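## Task

Carry plate B38 from nest N1 to landing nest N3 and leave it lying flat within N3's locators, turned so its well A1 is at N3's corner labelled A1. Dropping it a few millimetres onto N3 is acceptable, but a much bigger drop there fails. Plate B83 has to remain on N2 exactly as at the start. The result only counts if it holds without the robot, so release the plate and move the gripper away at the end.

## Robot and tools

ROBOT AND FRAME. A single six-joint arm with a two-finger parallel gripper, whose base may be slightly tilted relative to the table. Scene frame: origin on the table surface right under the arm base, +z up, +y to the left when facing along +x; metres and radians. The URDF point pinch sits between the finger pads about 1 cm behind the fingertips; fingers extend along pinch +z and open along its y axis. A wrist camera and mount ride on the gripper and take up some space around it.

PLATES AND NESTS. Each nest is named on a sign on the deck beside it. On a labelled plate, well A1 lies at the labelled short end, in the corner on the far side from the labelled long edge. Use this to orient the plate so A1 meets the A1-marked corner of N3. Lower it nearly onto N3 before opening (a few mm of drop is fine), then open and back off. Do not disturb the other plate on N2. Knocking or placing anything off the table ends the scene; also avoid drops, slips, slams, hard collisions and heavy pushing.

execute_actions. Argument actions is a list with zero or one entry; optional pictures (boolean) toggles camera images, which come by default.
- Empty list: no command, just returns the state.
- Motion: {"rows": [...], "steps": n}. rows holds 1 to 15 rows, steps 1 to 15 (default 15). Each control step lasts 1/30 s and uses one row; if steps outnumber rows the final row repeats.
- Wait: {"steps": n} with n up to 300, no rows; counted from the previous result, and your reply time is included.
A refused call sends nothing to the robot.

ROW LAYOUT. One list of 7 numbers, each in [-1, 1], for the single arm: waist, shoulder, elbow, wrist pitch, wrist yaw, wrist roll, then gripper opening.
- The first six are scaled offsets, not poses. Multiply: 1.0 = 1.202 rad waist, 1.258 shoulder, 1.238 elbow, 2.073 wrist pitch, 2.022 wrist yaw and wrist roll. The offset is taken from the joint angles in the latest result that reported them; before any such result in the scene, and for a second call sent in the same reply, it is taken from the pose at the start of the action. Rows do not add up on each other. Six zeros therefore pull the arm back to that reference; it is not a pause.
- The seventh is an absolute opening: +1 fully open (pad gap 0.094 m), -1 closed.
- Nominal joint ranges (rad): waist -2.618 to 3.054, shoulder 0.000 to 3.142, elbow 0.000 to 3.142, wrist pitch -1.571 to 1.571, wrist yaw -1.571 to 1.571, wrist roll -2.094 to 2.094. A target more than 0.036 rad beyond an end (outward) gets the call refused. True ends may differ by up to 0.036 either way; a target beyond the true end is clipped to it, and the result may then report "joint sent to its limit" (possibly for an earlier, still-running action). Silence does not prove there is room left.

MOTION LIMITS. Each step, the target a joint receives stays within a lead of its measured angle: 0.202 rad waist, 0.258 shoulder, 0.238 elbow, 0.573 wrist pitch, 0.522 wrist yaw and roll. If targets would shift the gripper over 70 mm from where it is measured, all are scaled back toward the measured angles. Friction may leave a joint up to about 0.031 rad short, and smaller commands may not move it. Big moves take several actions.

BETWEEN CALLS. The arm keeps heading to the last row's target while you think or wait, until it has nearly stopped (slow or blocked counts) or a step is HELD; after that only a new action makes it move further or push harder. A gripper still closing or opening continues.

RESULT LINES.
- Joint positions / Joint velocities: six joints in the order above (rad, rad/s), then pad gap (m, m/s).
- grip_measured: measured opening on the command scale; readings may be off by about 1 mm, constantly per scene. Away from the ends, fingers go to where grip_measured equals your value. To hold something, keep commanding below grip_measured: roughly 0.03 below is firm, less is lighter. Pad force tops out near 50 to 62 N (less on some grippers, and on parts thinner than about 2 mm); first contact can spike.
- "joint command not followed": the clearance check altered or blocked targets on some steps (mounting blocks and posts count as the arm).
- HELD: steps where your row, fully or partly, was not sent.
- Joint torques: total drive output per joint, with per-unit offset, scale and noise; nonzero even unloaded; friction can mask or mimic load.
- MOTOR HOT from 75 °C; at 90 °C an OVER-TEMPERATURE FAULT halts the arm 10 s; at 100 °C motors and gripper let go and the arm drops. Holding loads, even while you think, heats motors, and some heat carries to the next scene.

zoom_image. Arguments: camera (cam_head_left, cam_head_right, cam_high, cam_low, cam_wrist) and region [x0, y0, x1, y1] in pixels of that camera's latest image, origin top-left, at most 504 by 504. All images are 896x504. Calibration for the fixed cameras is given (pinhole plus radial, world-to-camera transforms); cam_wrist has intrinsics only. Results list cameras whose numbers changed.

read_manual. Optional section, only "licences"; returns licence text, no motion.

finished_scene. Argument scene (1 or 2). Ends that scene for good, reports whether the goal was met, and starts the next scene with its task. Replying with no tool call ends all remaining scenes. Before finishing, make sure the plate rests on its own and the gripper is open and clear.

Each tool is called as name(argument=value, ...) on one line, values as JSON.

## Session

execute_actions(actions=[])

Scene clock: 0.00 s of 6000.00 s.
grip_measured=+1.000
Joint positions: [ 0.857  1.766  1.019 -0.398  0.512 -0.795  0.094]
Joint velocities: [ 0.002 -0.007 -0.002  0.037  0.051 -0.051  0.   ]
Joint torques (N m, as the arm reports them, + toward a larger angle): no reading
Motor temperatures (°C, as the motors report them): [25 24 21 26 24 24]

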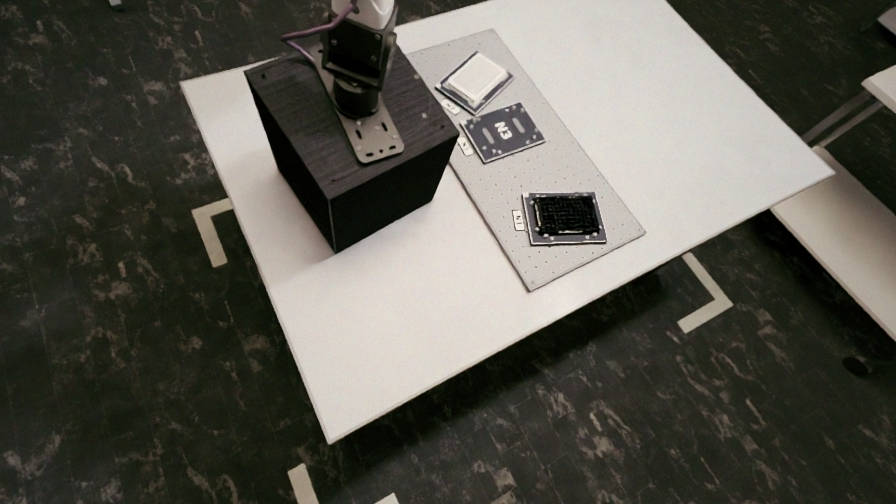

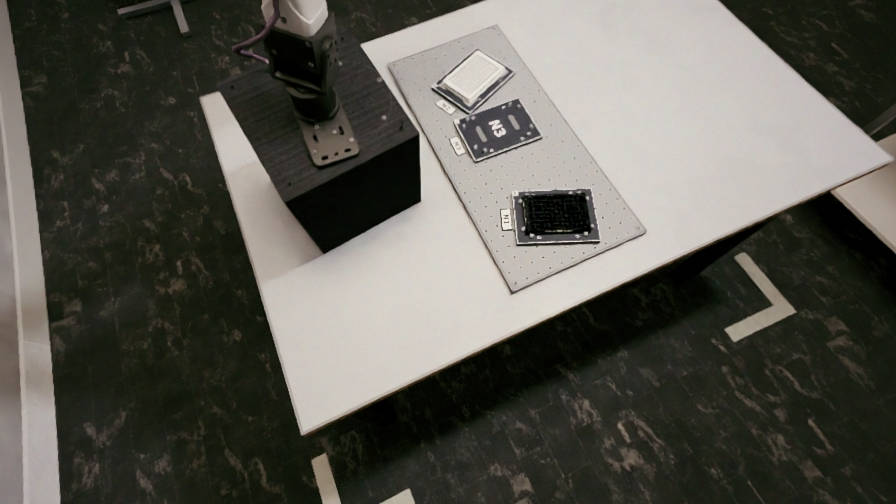

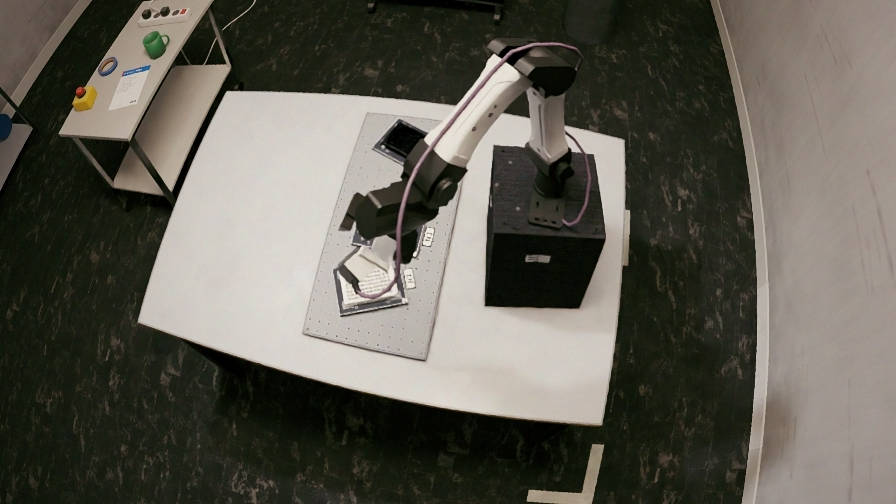

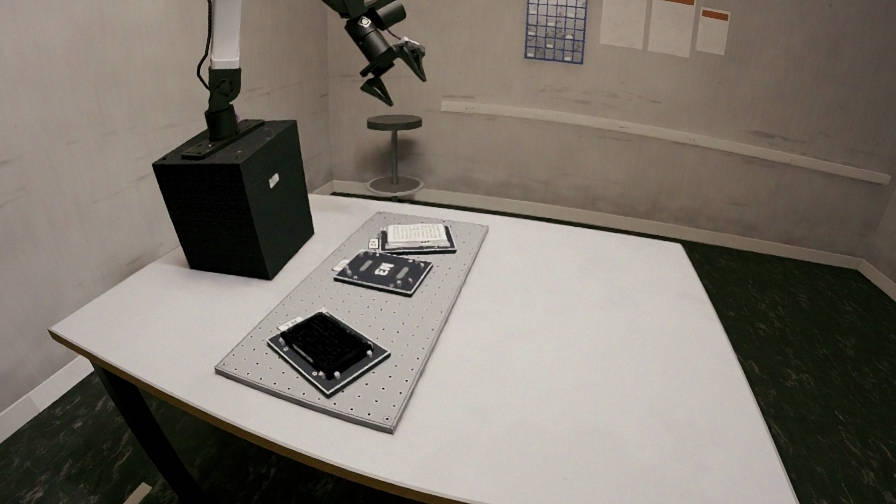

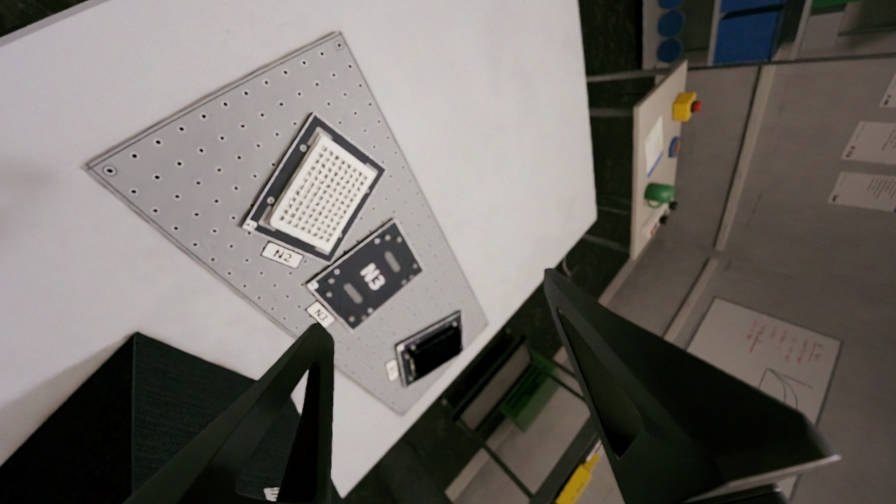

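zoom_image(camera="cam_head_left", region=[400, 30, 660, 270])

zoom_image(camera="cam_head_right", region=[400, 30, 660, 270])

zoom_image(camera="cam_low", region=[140, 60, 500, 420])

zoom_image(camera="cam_high", region=[300, 30, 640, 370])

Region (400, 30, 660, 270) of cam_head_left's 896x504 image, scaled by 1.938, with more detail than that image has; it fills the top 465 rows of this view, and the rest is white.

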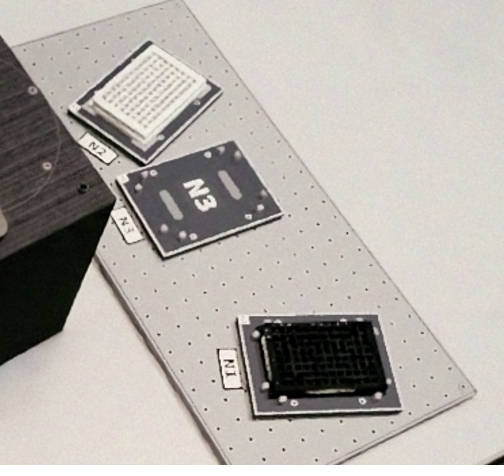

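Region (400, 30, 660, 270) of cam_head_right's 896x504 image, scaled by 1.938, with more detail than that image has; it fills the top 465 rows of this view, and the rest is white.

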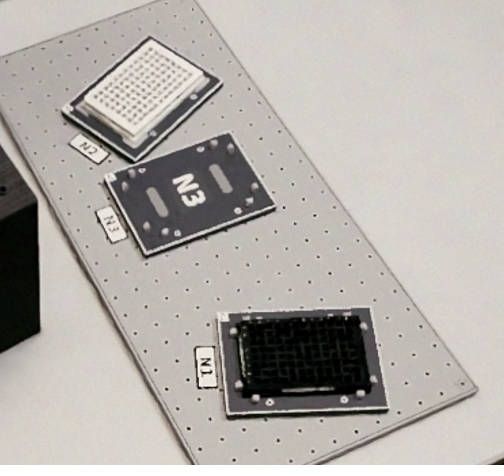

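Region (140, 60, 500, 420) of cam_low's 896x504 image, scaled by 1.400, with more detail than that image has.

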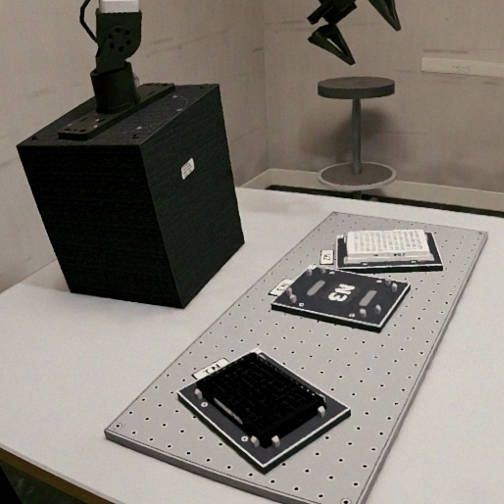

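Region (300, 30, 640, 370) of cam_high's 896x504 image, scaled by 1.482, with more detail than that image has.

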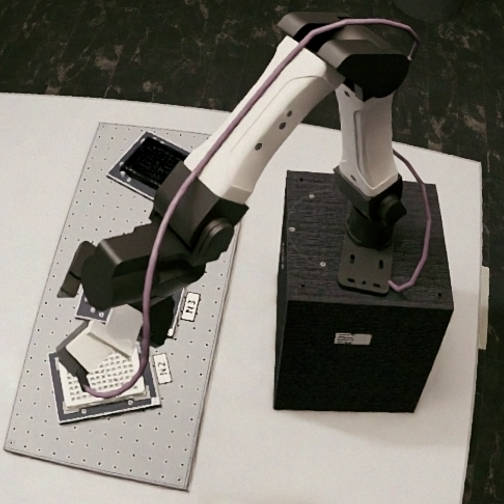

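execute_actions(actions=[{"rows":[[-0.3,0.15,0.1,-0.01,-0.1,0.1,1],[-0.6,0.33,0.2,-0.02,-0.2,0.2,1],[-1.138,0.642,0.376,-0.04,-0.253,0.326,1]],"steps":15}], pictures=false)

execute_actions(actions=[{"steps":60}])

action 0: every number in an action must lie in [-1, 1]

Scene clock: 20.30 s of 6000.00 s.
grip_measured=+1.000
Joint positions: [ 0.857  1.766  1.019 -0.398  0.512 -0.795  0.094]
Joint velocities: [ 0.002  0.002 -0.007  0.022  0.022 -0.066  0.   ]
Joint torques (N m, as the arm reports them, + toward a larger angle): [ 0.67 -8.21  7.26  1.44  0.1  -0.04]
Motor temperatures (°C, as the motors report them): [26 29 24 28 24 24]
Steps of this call (steps 1 to 90: nothing new was sent; then 17.30 s passed at rest). Readings (joint positions):
1: [0.857 1.766 1.019 -0.398 0.512 -0.795]
2: [0.857 1.766 1.019 -0.398 0.512 -0.795]
4: [0.857 1.766 1.019 -0.398 0.512 -0.795]
8: [0.857 1.766 1.019 -0.398 0.512 -0.795]
90: the state above

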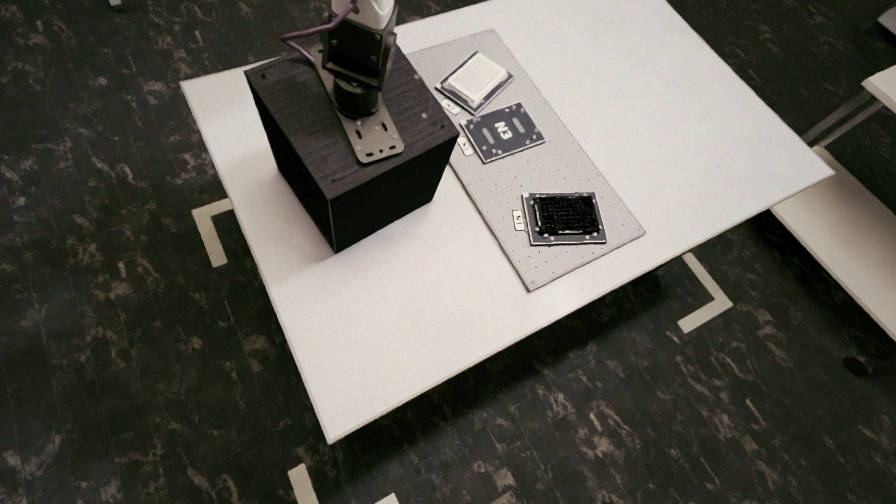

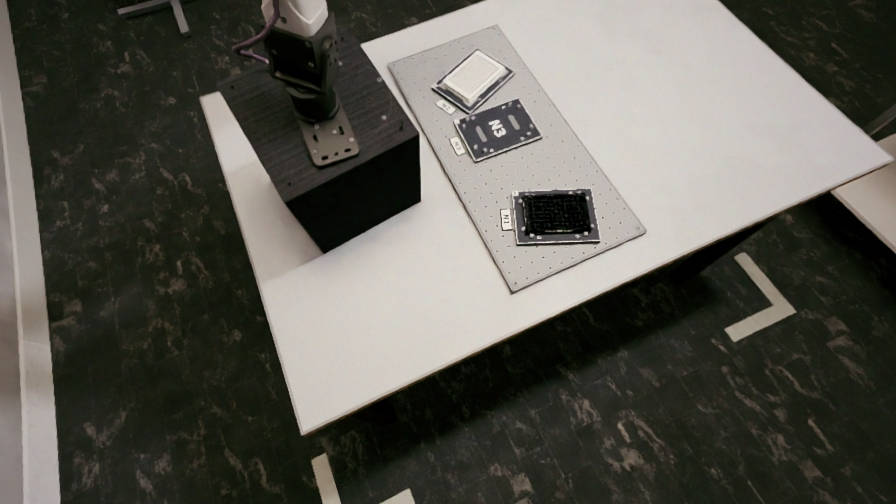

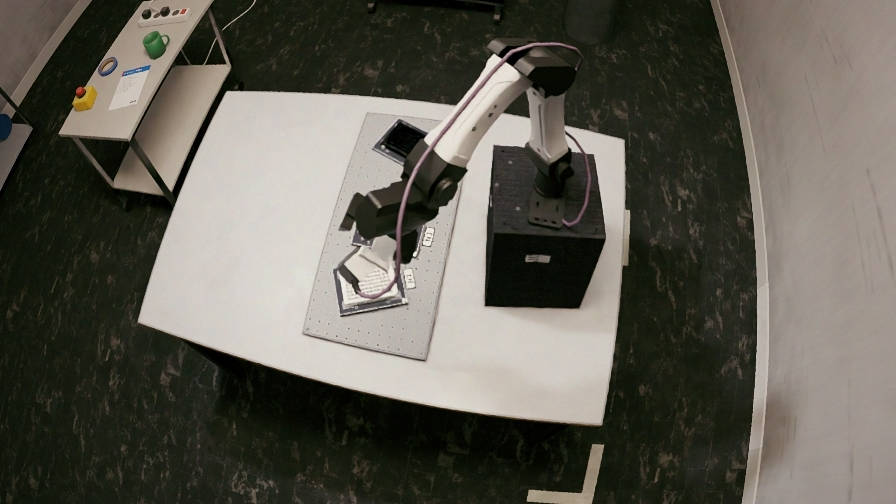

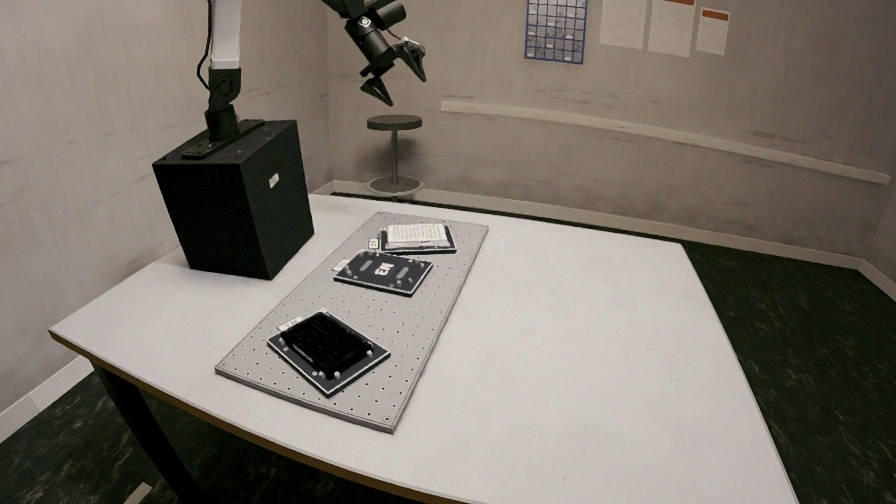

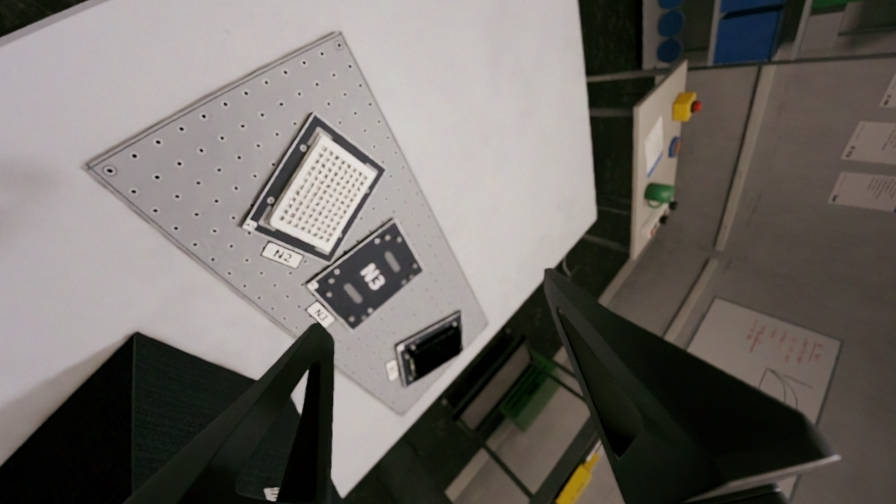

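Two halves.

execute_actions(actions=[{"rows":[[-0.08,0.045,0.026,0,-0.02,0.02,1],[-0.16,0.09,0.053,-0.005,-0.04,0.05,1],[-0.24,0.135,0.08,-0.01,-0.06,0.07,1],[-0.32,0.18,0.105,-0.01,-0.07,0.09,1],[-0.4,0.225,0.13,-0.015,-0.09,0.115,1],[-0.48,0.27,0.16,-0.02,-0.11,0.14,1],[-0.569,0.321,0.188,-0.02,-0.127,0.163,1]],"steps":15}], pictures=false)

execute_actions(actions=[{"rows":[[-0.65,0.37,0.215,-0.025,-0.15,0.19,1],[-0.73,0.41,0.24,-0.025,-0.16,0.21,1],[-0.81,0.46,0.27,-0.03,-0.18,0.23,1],[-0.89,0.5,0.295,-0.03,-0.2,0.255,1],[-0.97,0.55,0.32,-0.035,-0.215,0.28,1],[-1,0.6,0.35,-0.04,-0.235,0.3,1],[-1,0.642,0.376,-0.04,-0.253,0.326,1]],"steps":15}], pictures=false)

execute_actions(actions=[{"steps":30}], pictures=false)

Scene clock: 22.87 s of 6000.00 s.
grip_measured=+1.000
Joint positions: [ 0.132  2.177  1.233 -0.428  0.301 -0.504  0.094]
Joint velocities: [-0.183 -0.012 -0.002 -0.095 -0.051  0.271  0.   ]
Joint torques (N m, as the arm reports them, + toward a larger angle): [  5.28 -11.91   7.25   0.86  -0.48  -0.05]
Motor temperatures (°C, as the motors report them): [26 29 25 28 24 24]
Steps of this call (steps 1 to 62: nothing new was sent; steps 63 to 77: all 15 steps of this action). Readings (joint positions):
63: [0.847 1.770 1.022 -0.399 0.501 -0.791]
64: [0.814 1.786 1.036 -0.404 0.481 -0.778]
66: [0.702 1.857 1.089 -0.404 0.446 -0.737]
70: [0.462 2.056 1.208 -0.398 0.366 -0.622]
77: the state above

Scene clock: 23.37 s of 6000.00 s.
grip_measured=+1.000
Joint positions: [-0.41   2.754  1.705 -0.452 -0.227  0.007  0.094]
Joint velocities: [-0.281 -0.002  0.144 -0.183 -0.872  0.271  0.   ]
Joint torques (N m, as the arm reports them, + toward a larger angle): [-3.72 -6.08  3.33  0.43  1.82  0.36]
Motor temperatures (°C, as the motors report them): [26 29 25 28 24 24]
Steps of this call (steps 1 to 15: all 15 steps of this action). Readings (joint positions):
1: [0.109 2.202 1.271 -0.462 0.256 -0.454]
2: [0.078 2.255 1.338 -0.473 0.207 -0.400]
4: [-0.010 2.378 1.473 -0.461 0.124 -0.299]
8: [-0.198 2.586 1.630 -0.444 -0.001 -0.129]
15: the state above

Scene clock: 24.37 s of 6000.00 s.
grip_measured=+1.000
Joint positions: [-0.57   2.78   1.722 -0.443 -0.671  0.065  0.094]
Joint velocities: [-0.051  0.017  0.012 -0.022 -0.168 -0.022  0.   ]
Joint torques (N m, as the arm reports them, + toward a larger angle): [-4.45 -8.04  3.71  0.08  2.09  0.22]
Motor temperatures (°C, as the motors report them): [26 29 25 28 24 24]
Steps of this call (steps 1 to 30: the robot went on to your last target). Readings (joint positions):
1: [-0.421 2.755 1.709 -0.455 -0.257 0.016]
2: [-0.432 2.756 1.712 -0.457 -0.286 0.024]
4: [-0.451 2.758 1.715 -0.458 -0.341 0.037]
8: [-0.486 2.762 1.720 -0.458 -0.434 0.054]
30: the state above

execute_actions(actions=[])

Scene clock: 24.93 s of 6000.00 s.
grip_measured=+1.000
Joint positions: [-0.586  2.785  1.722 -0.439 -0.721  0.065  0.094]
Joint velocities: [-0.017  0.012  0.022  0.007 -0.095 -0.037  0.   ]
Joint torques (N m, as the arm reports them, + toward a larger angle): [-4.5  -8.24  3.71  0.11  2.11  0.21]
Motor temperatures (°C, as the motors report them): [26 29 25 28 24 24]
Steps of this call (steps 1 to 17: the robot went on to your last target). Readings (joint positions):
1: [-0.571 2.780 1.722 -0.443 -0.675 0.065]
2: [-0.572 2.781 1.722 -0.442 -0.679 0.065]
4: [-0.575 2.782 1.722 -0.442 -0.687 0.065]
8: [-0.579 2.783 1.722 -0.441 -0.700 0.065]
17: the state above

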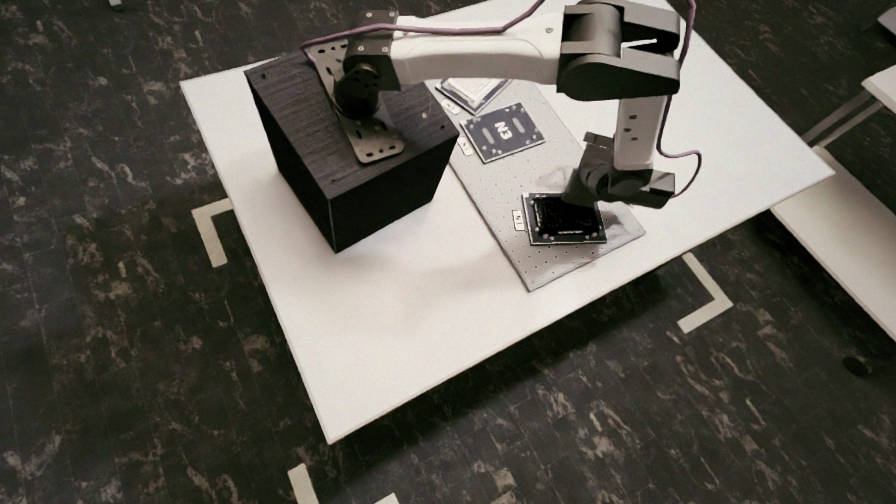

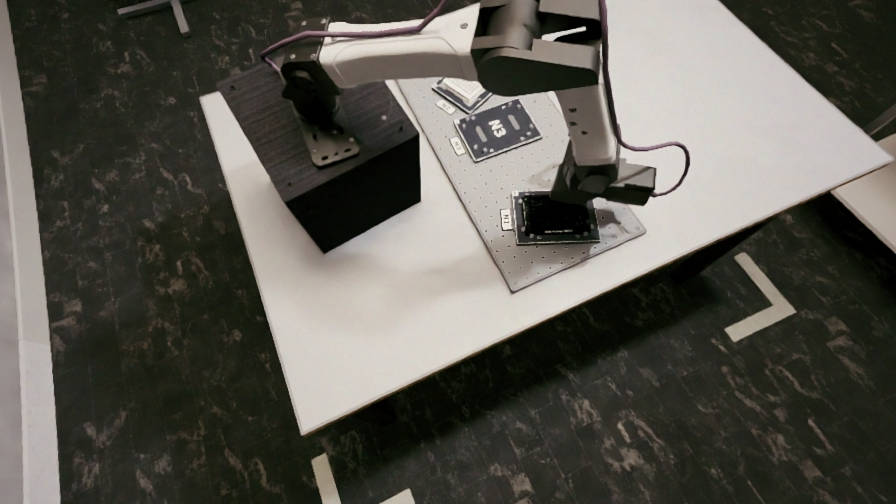

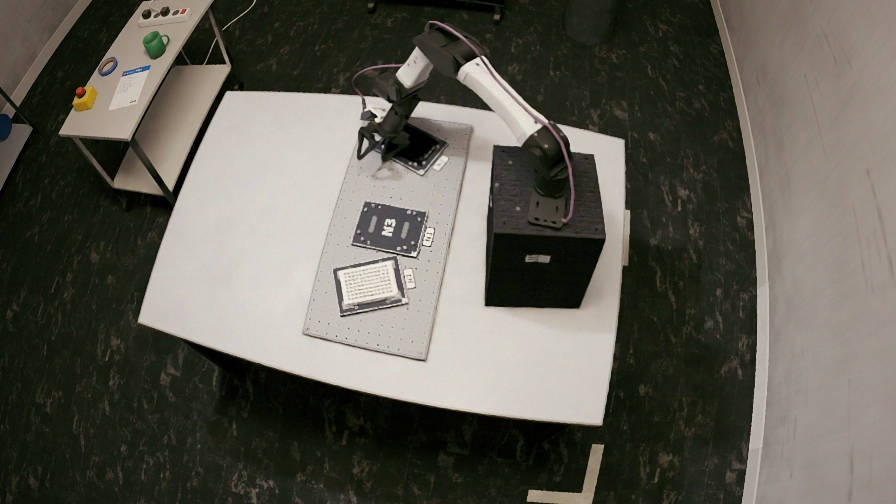

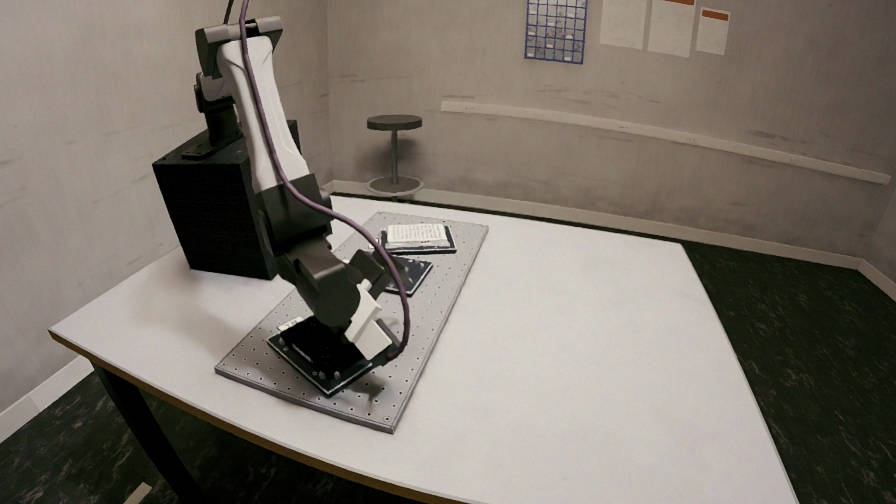

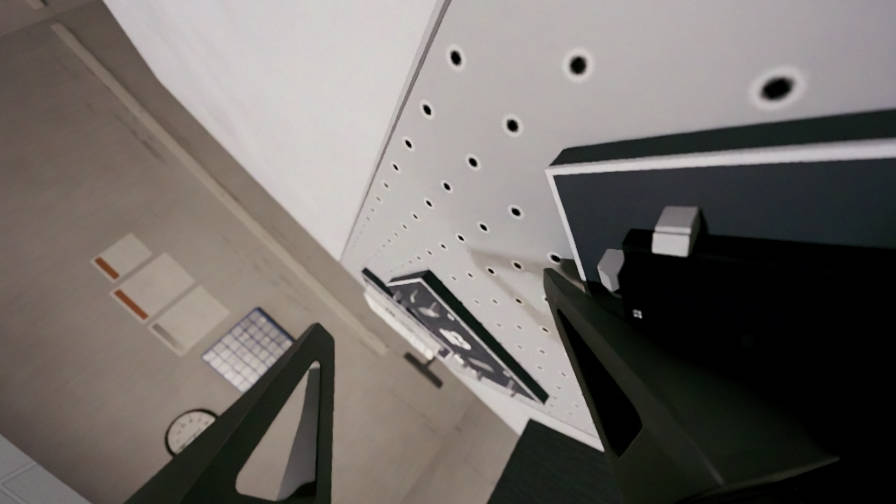

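execute_actions(actions=[{"rows":[[0,-0.04,0,0,0,0,1],[0,-0.08,0,0,0,0,1],[0,-0.12,0,0,0,0,1],[0,-0.16,0,0,0,0,1],[0,-0.19,-0.02,0,0.04,0,1],[0.01,-0.2,-0.04,0,0.08,-0.02,1],[0.02,-0.2,-0.06,0,0.13,-0.03,1],[0.03,-0.2,-0.09,-0.01,0.18,-0.05,1],[0.04,-0.2,-0.12,-0.01,0.23,-0.06,1],[0.05,-0.19,-0.15,-0.015,0.28,-0.08,1],[0.06,-0.18,-0.17,-0.02,0.32,-0.09,1],[0.062,-0.168,-0.192,-0.02,0.357,-0.099,1]],"steps":15}], pictures=false)

execute_actions(actions=[{"steps":25}])

Scene clock: 27.10 s of 6000.00 s.
grip_measured=+1.000
Joint positions: [-0.515  2.521  1.538 -0.437 -0.205 -0.073  0.094]
Joint velocities: [ 0.125  0.359 -0.574 -0.198  1.326 -0.388  0.   ]
Joint torques (N m, as the arm reports them, + toward a larger angle): [  0.78 -11.46   3.69   0.5   -0.2   -0.19]
Motor temperatures (°C, as the motors report them): [26 30 24 28 25 24]
Steps of this call (steps 1 to 50: the robot went on to your last target; steps 51 to 65: all 15 steps of this action). Readings (joint positions):
51: [-0.618 2.780 1.722 -0.452 -0.806 0.069]
52: [-0.612 2.771 1.722 -0.454 -0.789 0.069]
54: [-0.597 2.730 1.717 -0.459 -0.763 0.069]
58: [-0.573 2.572 1.676 -0.450 -0.609 0.039]
65: the state above

Scene clock: 27.93 s of 6000.00 s.
grip_measured=+1.000
Joint positions: [-0.511  2.582  1.485 -0.484 -0.007 -0.125  0.094]
Joint velocities: [ 0.002 -0.027  0.007 -0.007  0.051  0.022  0.   ]
Joint torques (N m, as the arm reports them, + toward a larger angle): [  1.06 -13.64   4.11   0.3   -0.08  -0.24]
Motor temperatures (°C, as the motors report them): [26 30 24 27 24 24]
Steps of this call (steps 1 to 25: the robot went on to your last target). Readings (joint positions):
1: [-0.512 2.535 1.520 -0.446 -0.165 -0.083]
2: [-0.511 2.550 1.507 -0.455 -0.133 -0.092]
4: [-0.511 2.573 1.490 -0.473 -0.087 -0.103]
8: [-0.511 2.582 1.485 -0.487 -0.038 -0.116]
25: the state above

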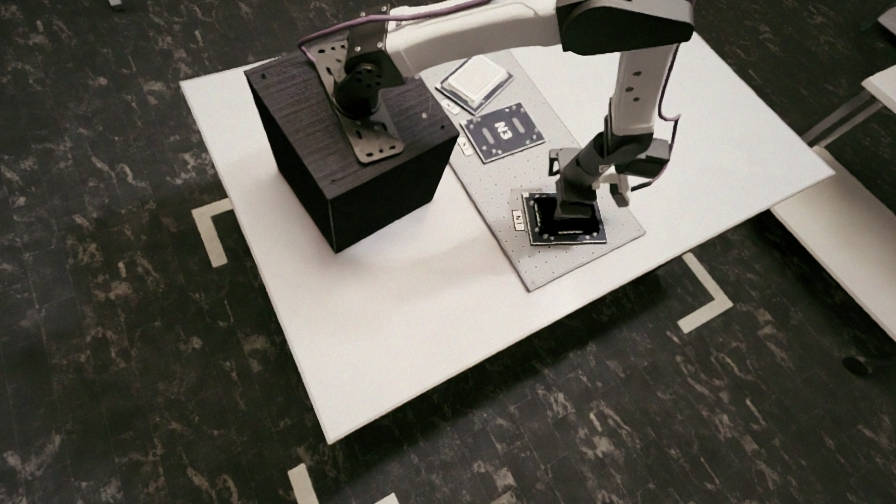

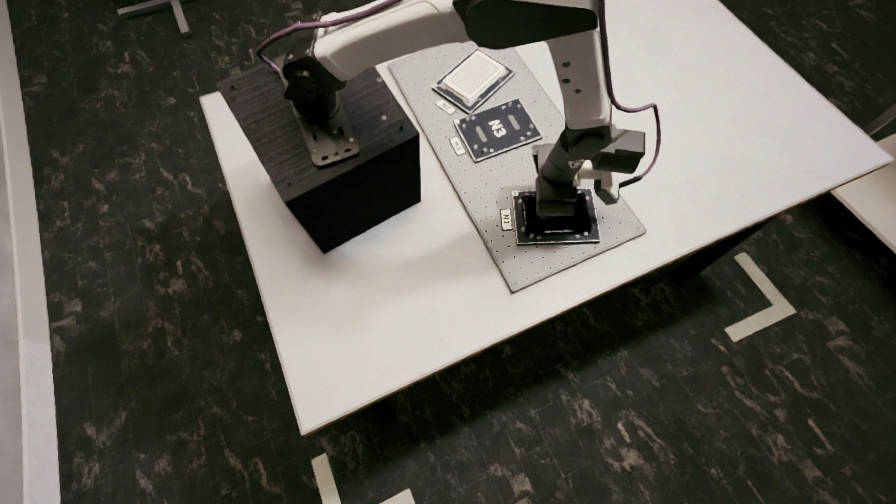

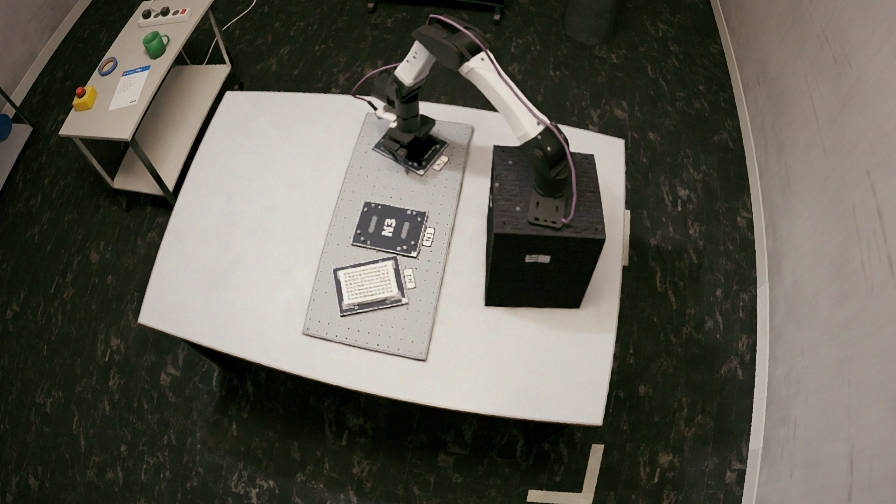

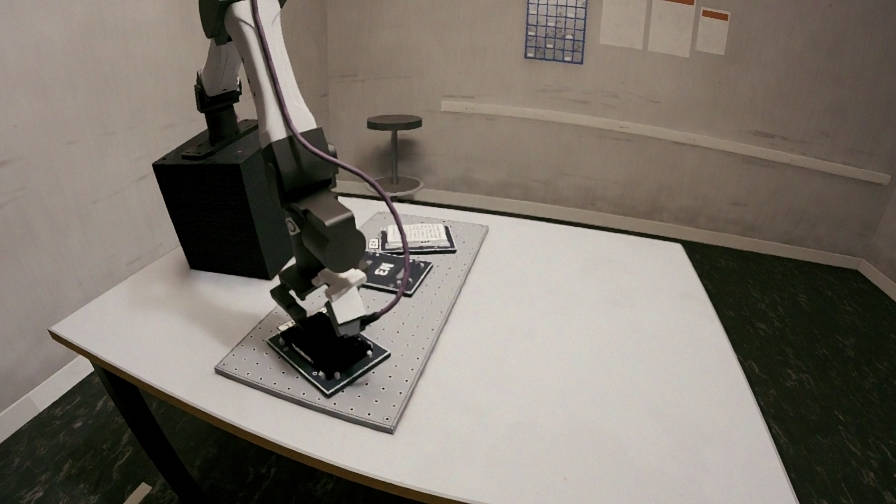

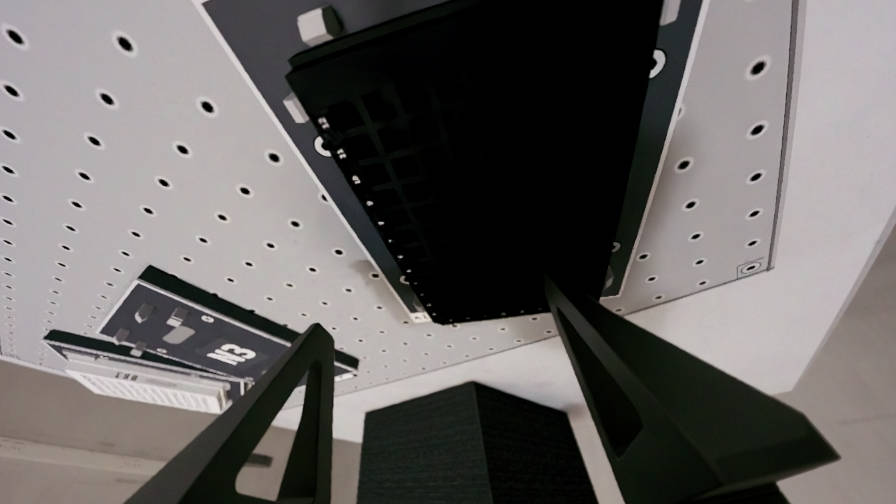

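execute_actions(actions=[{"rows":[[0,0.02,0.008,0.01,0,0,1],[0,0.04,0.016,0.018,0,0,1],[0,0.06,0.025,0.027,0,0,1],[0,0.08,0.033,0.035,0,0,1],[0,0.095,0.04,0.042,0,0,1],[0,0.107,0.044,0.047,0,-0.005,1]],"steps":15}])

Scene clock: 31.33 s of 6000.00 s.
grip_measured=+1.000
Joint positions: [-0.503  2.616  1.528 -0.501  0.011 -0.117  0.094]
Joint velocities: [-0.007 -0.002 -0.002 -0.051 -0.007  0.022  0.   ]
Joint torques (N m, as the arm reports them, + toward a larger angle): [ 0.44 -5.59  4.97  1.44 -0.39 -0.31]
Motor temperatures (°C, as the motors report them): [26 32 24 27 24 24]
Steps of this call (steps 1 to 15: the robot went on to your last target; steps 16 to 87: nothing new was sent; steps 88 to 102: all 15 steps of this action). Readings (joint positions):
88: [-0.511 2.582 1.485 -0.483 -0.006 -0.125]
89: [-0.511 2.584 1.485 -0.479 -0.006 -0.125]
91: [-0.510 2.601 1.499 -0.475 -0.003 -0.123]
95: [-0.504 2.614 1.524 -0.496 0.008 -0.117]
102: the state above

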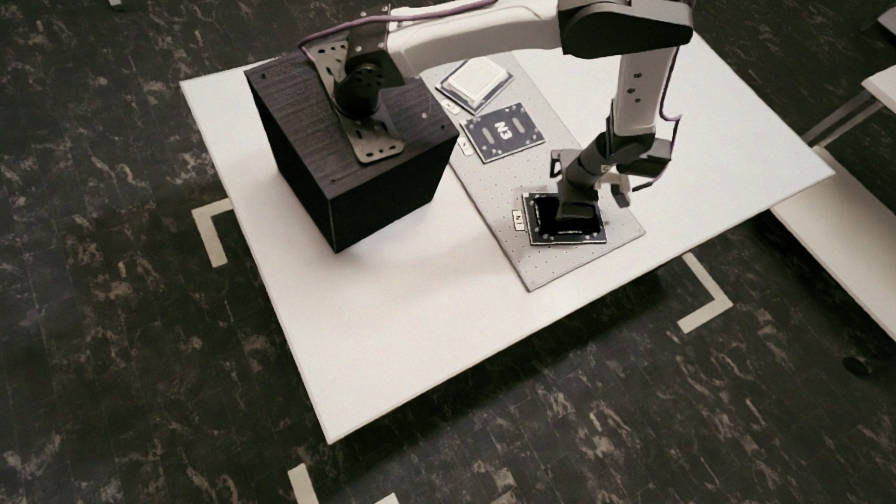

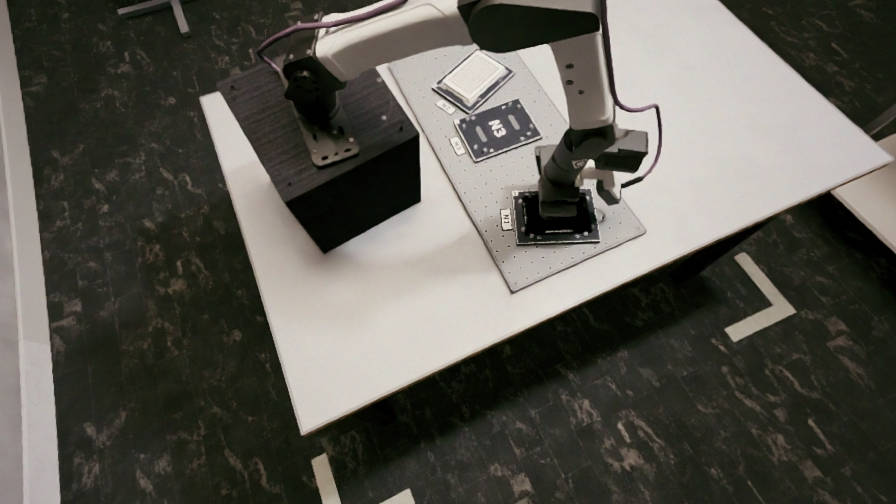

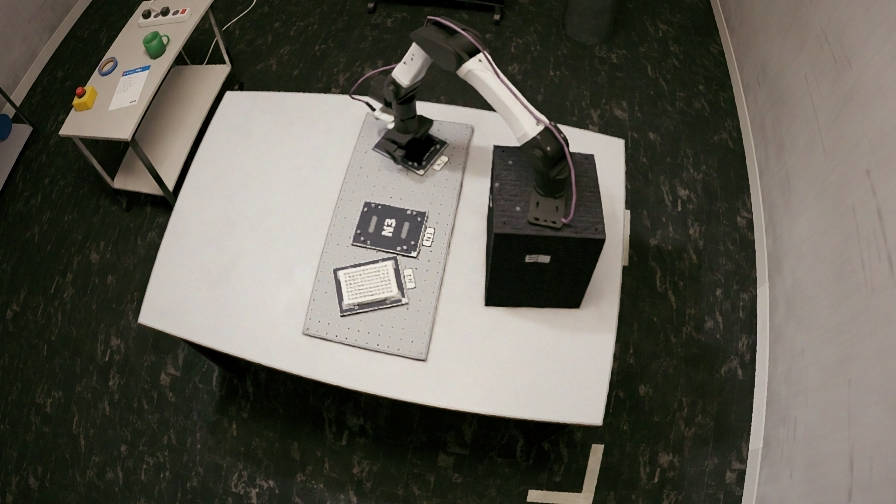

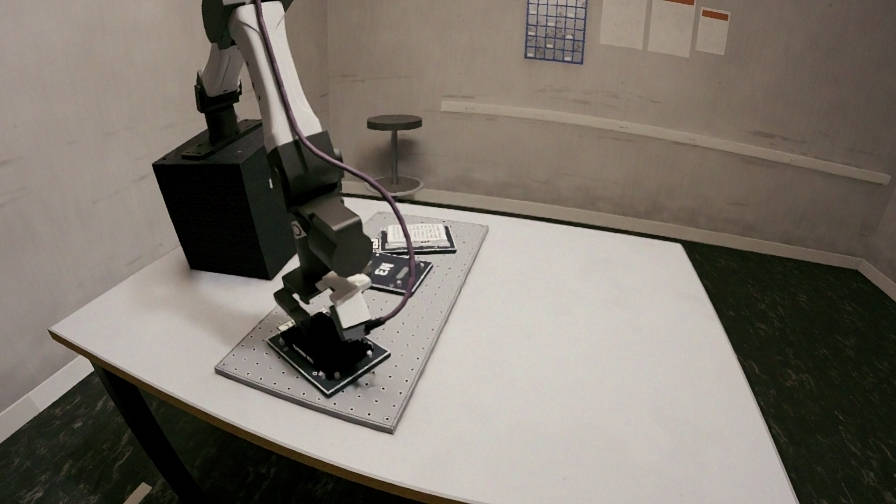

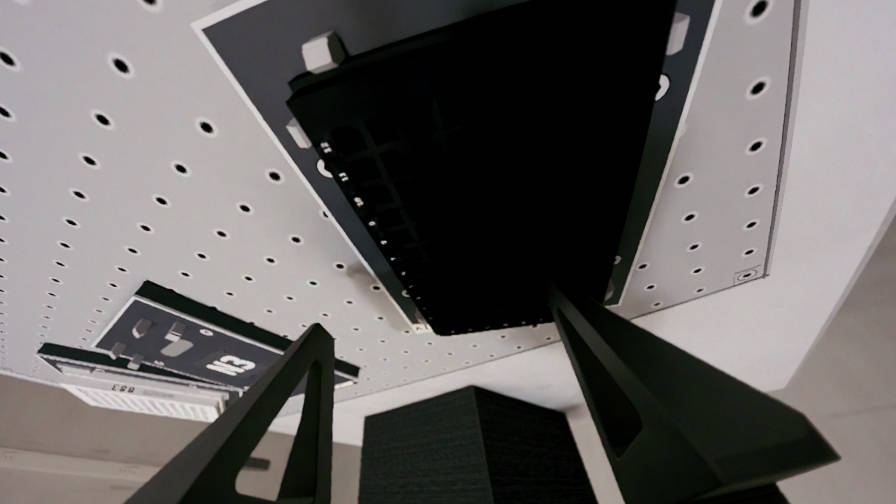

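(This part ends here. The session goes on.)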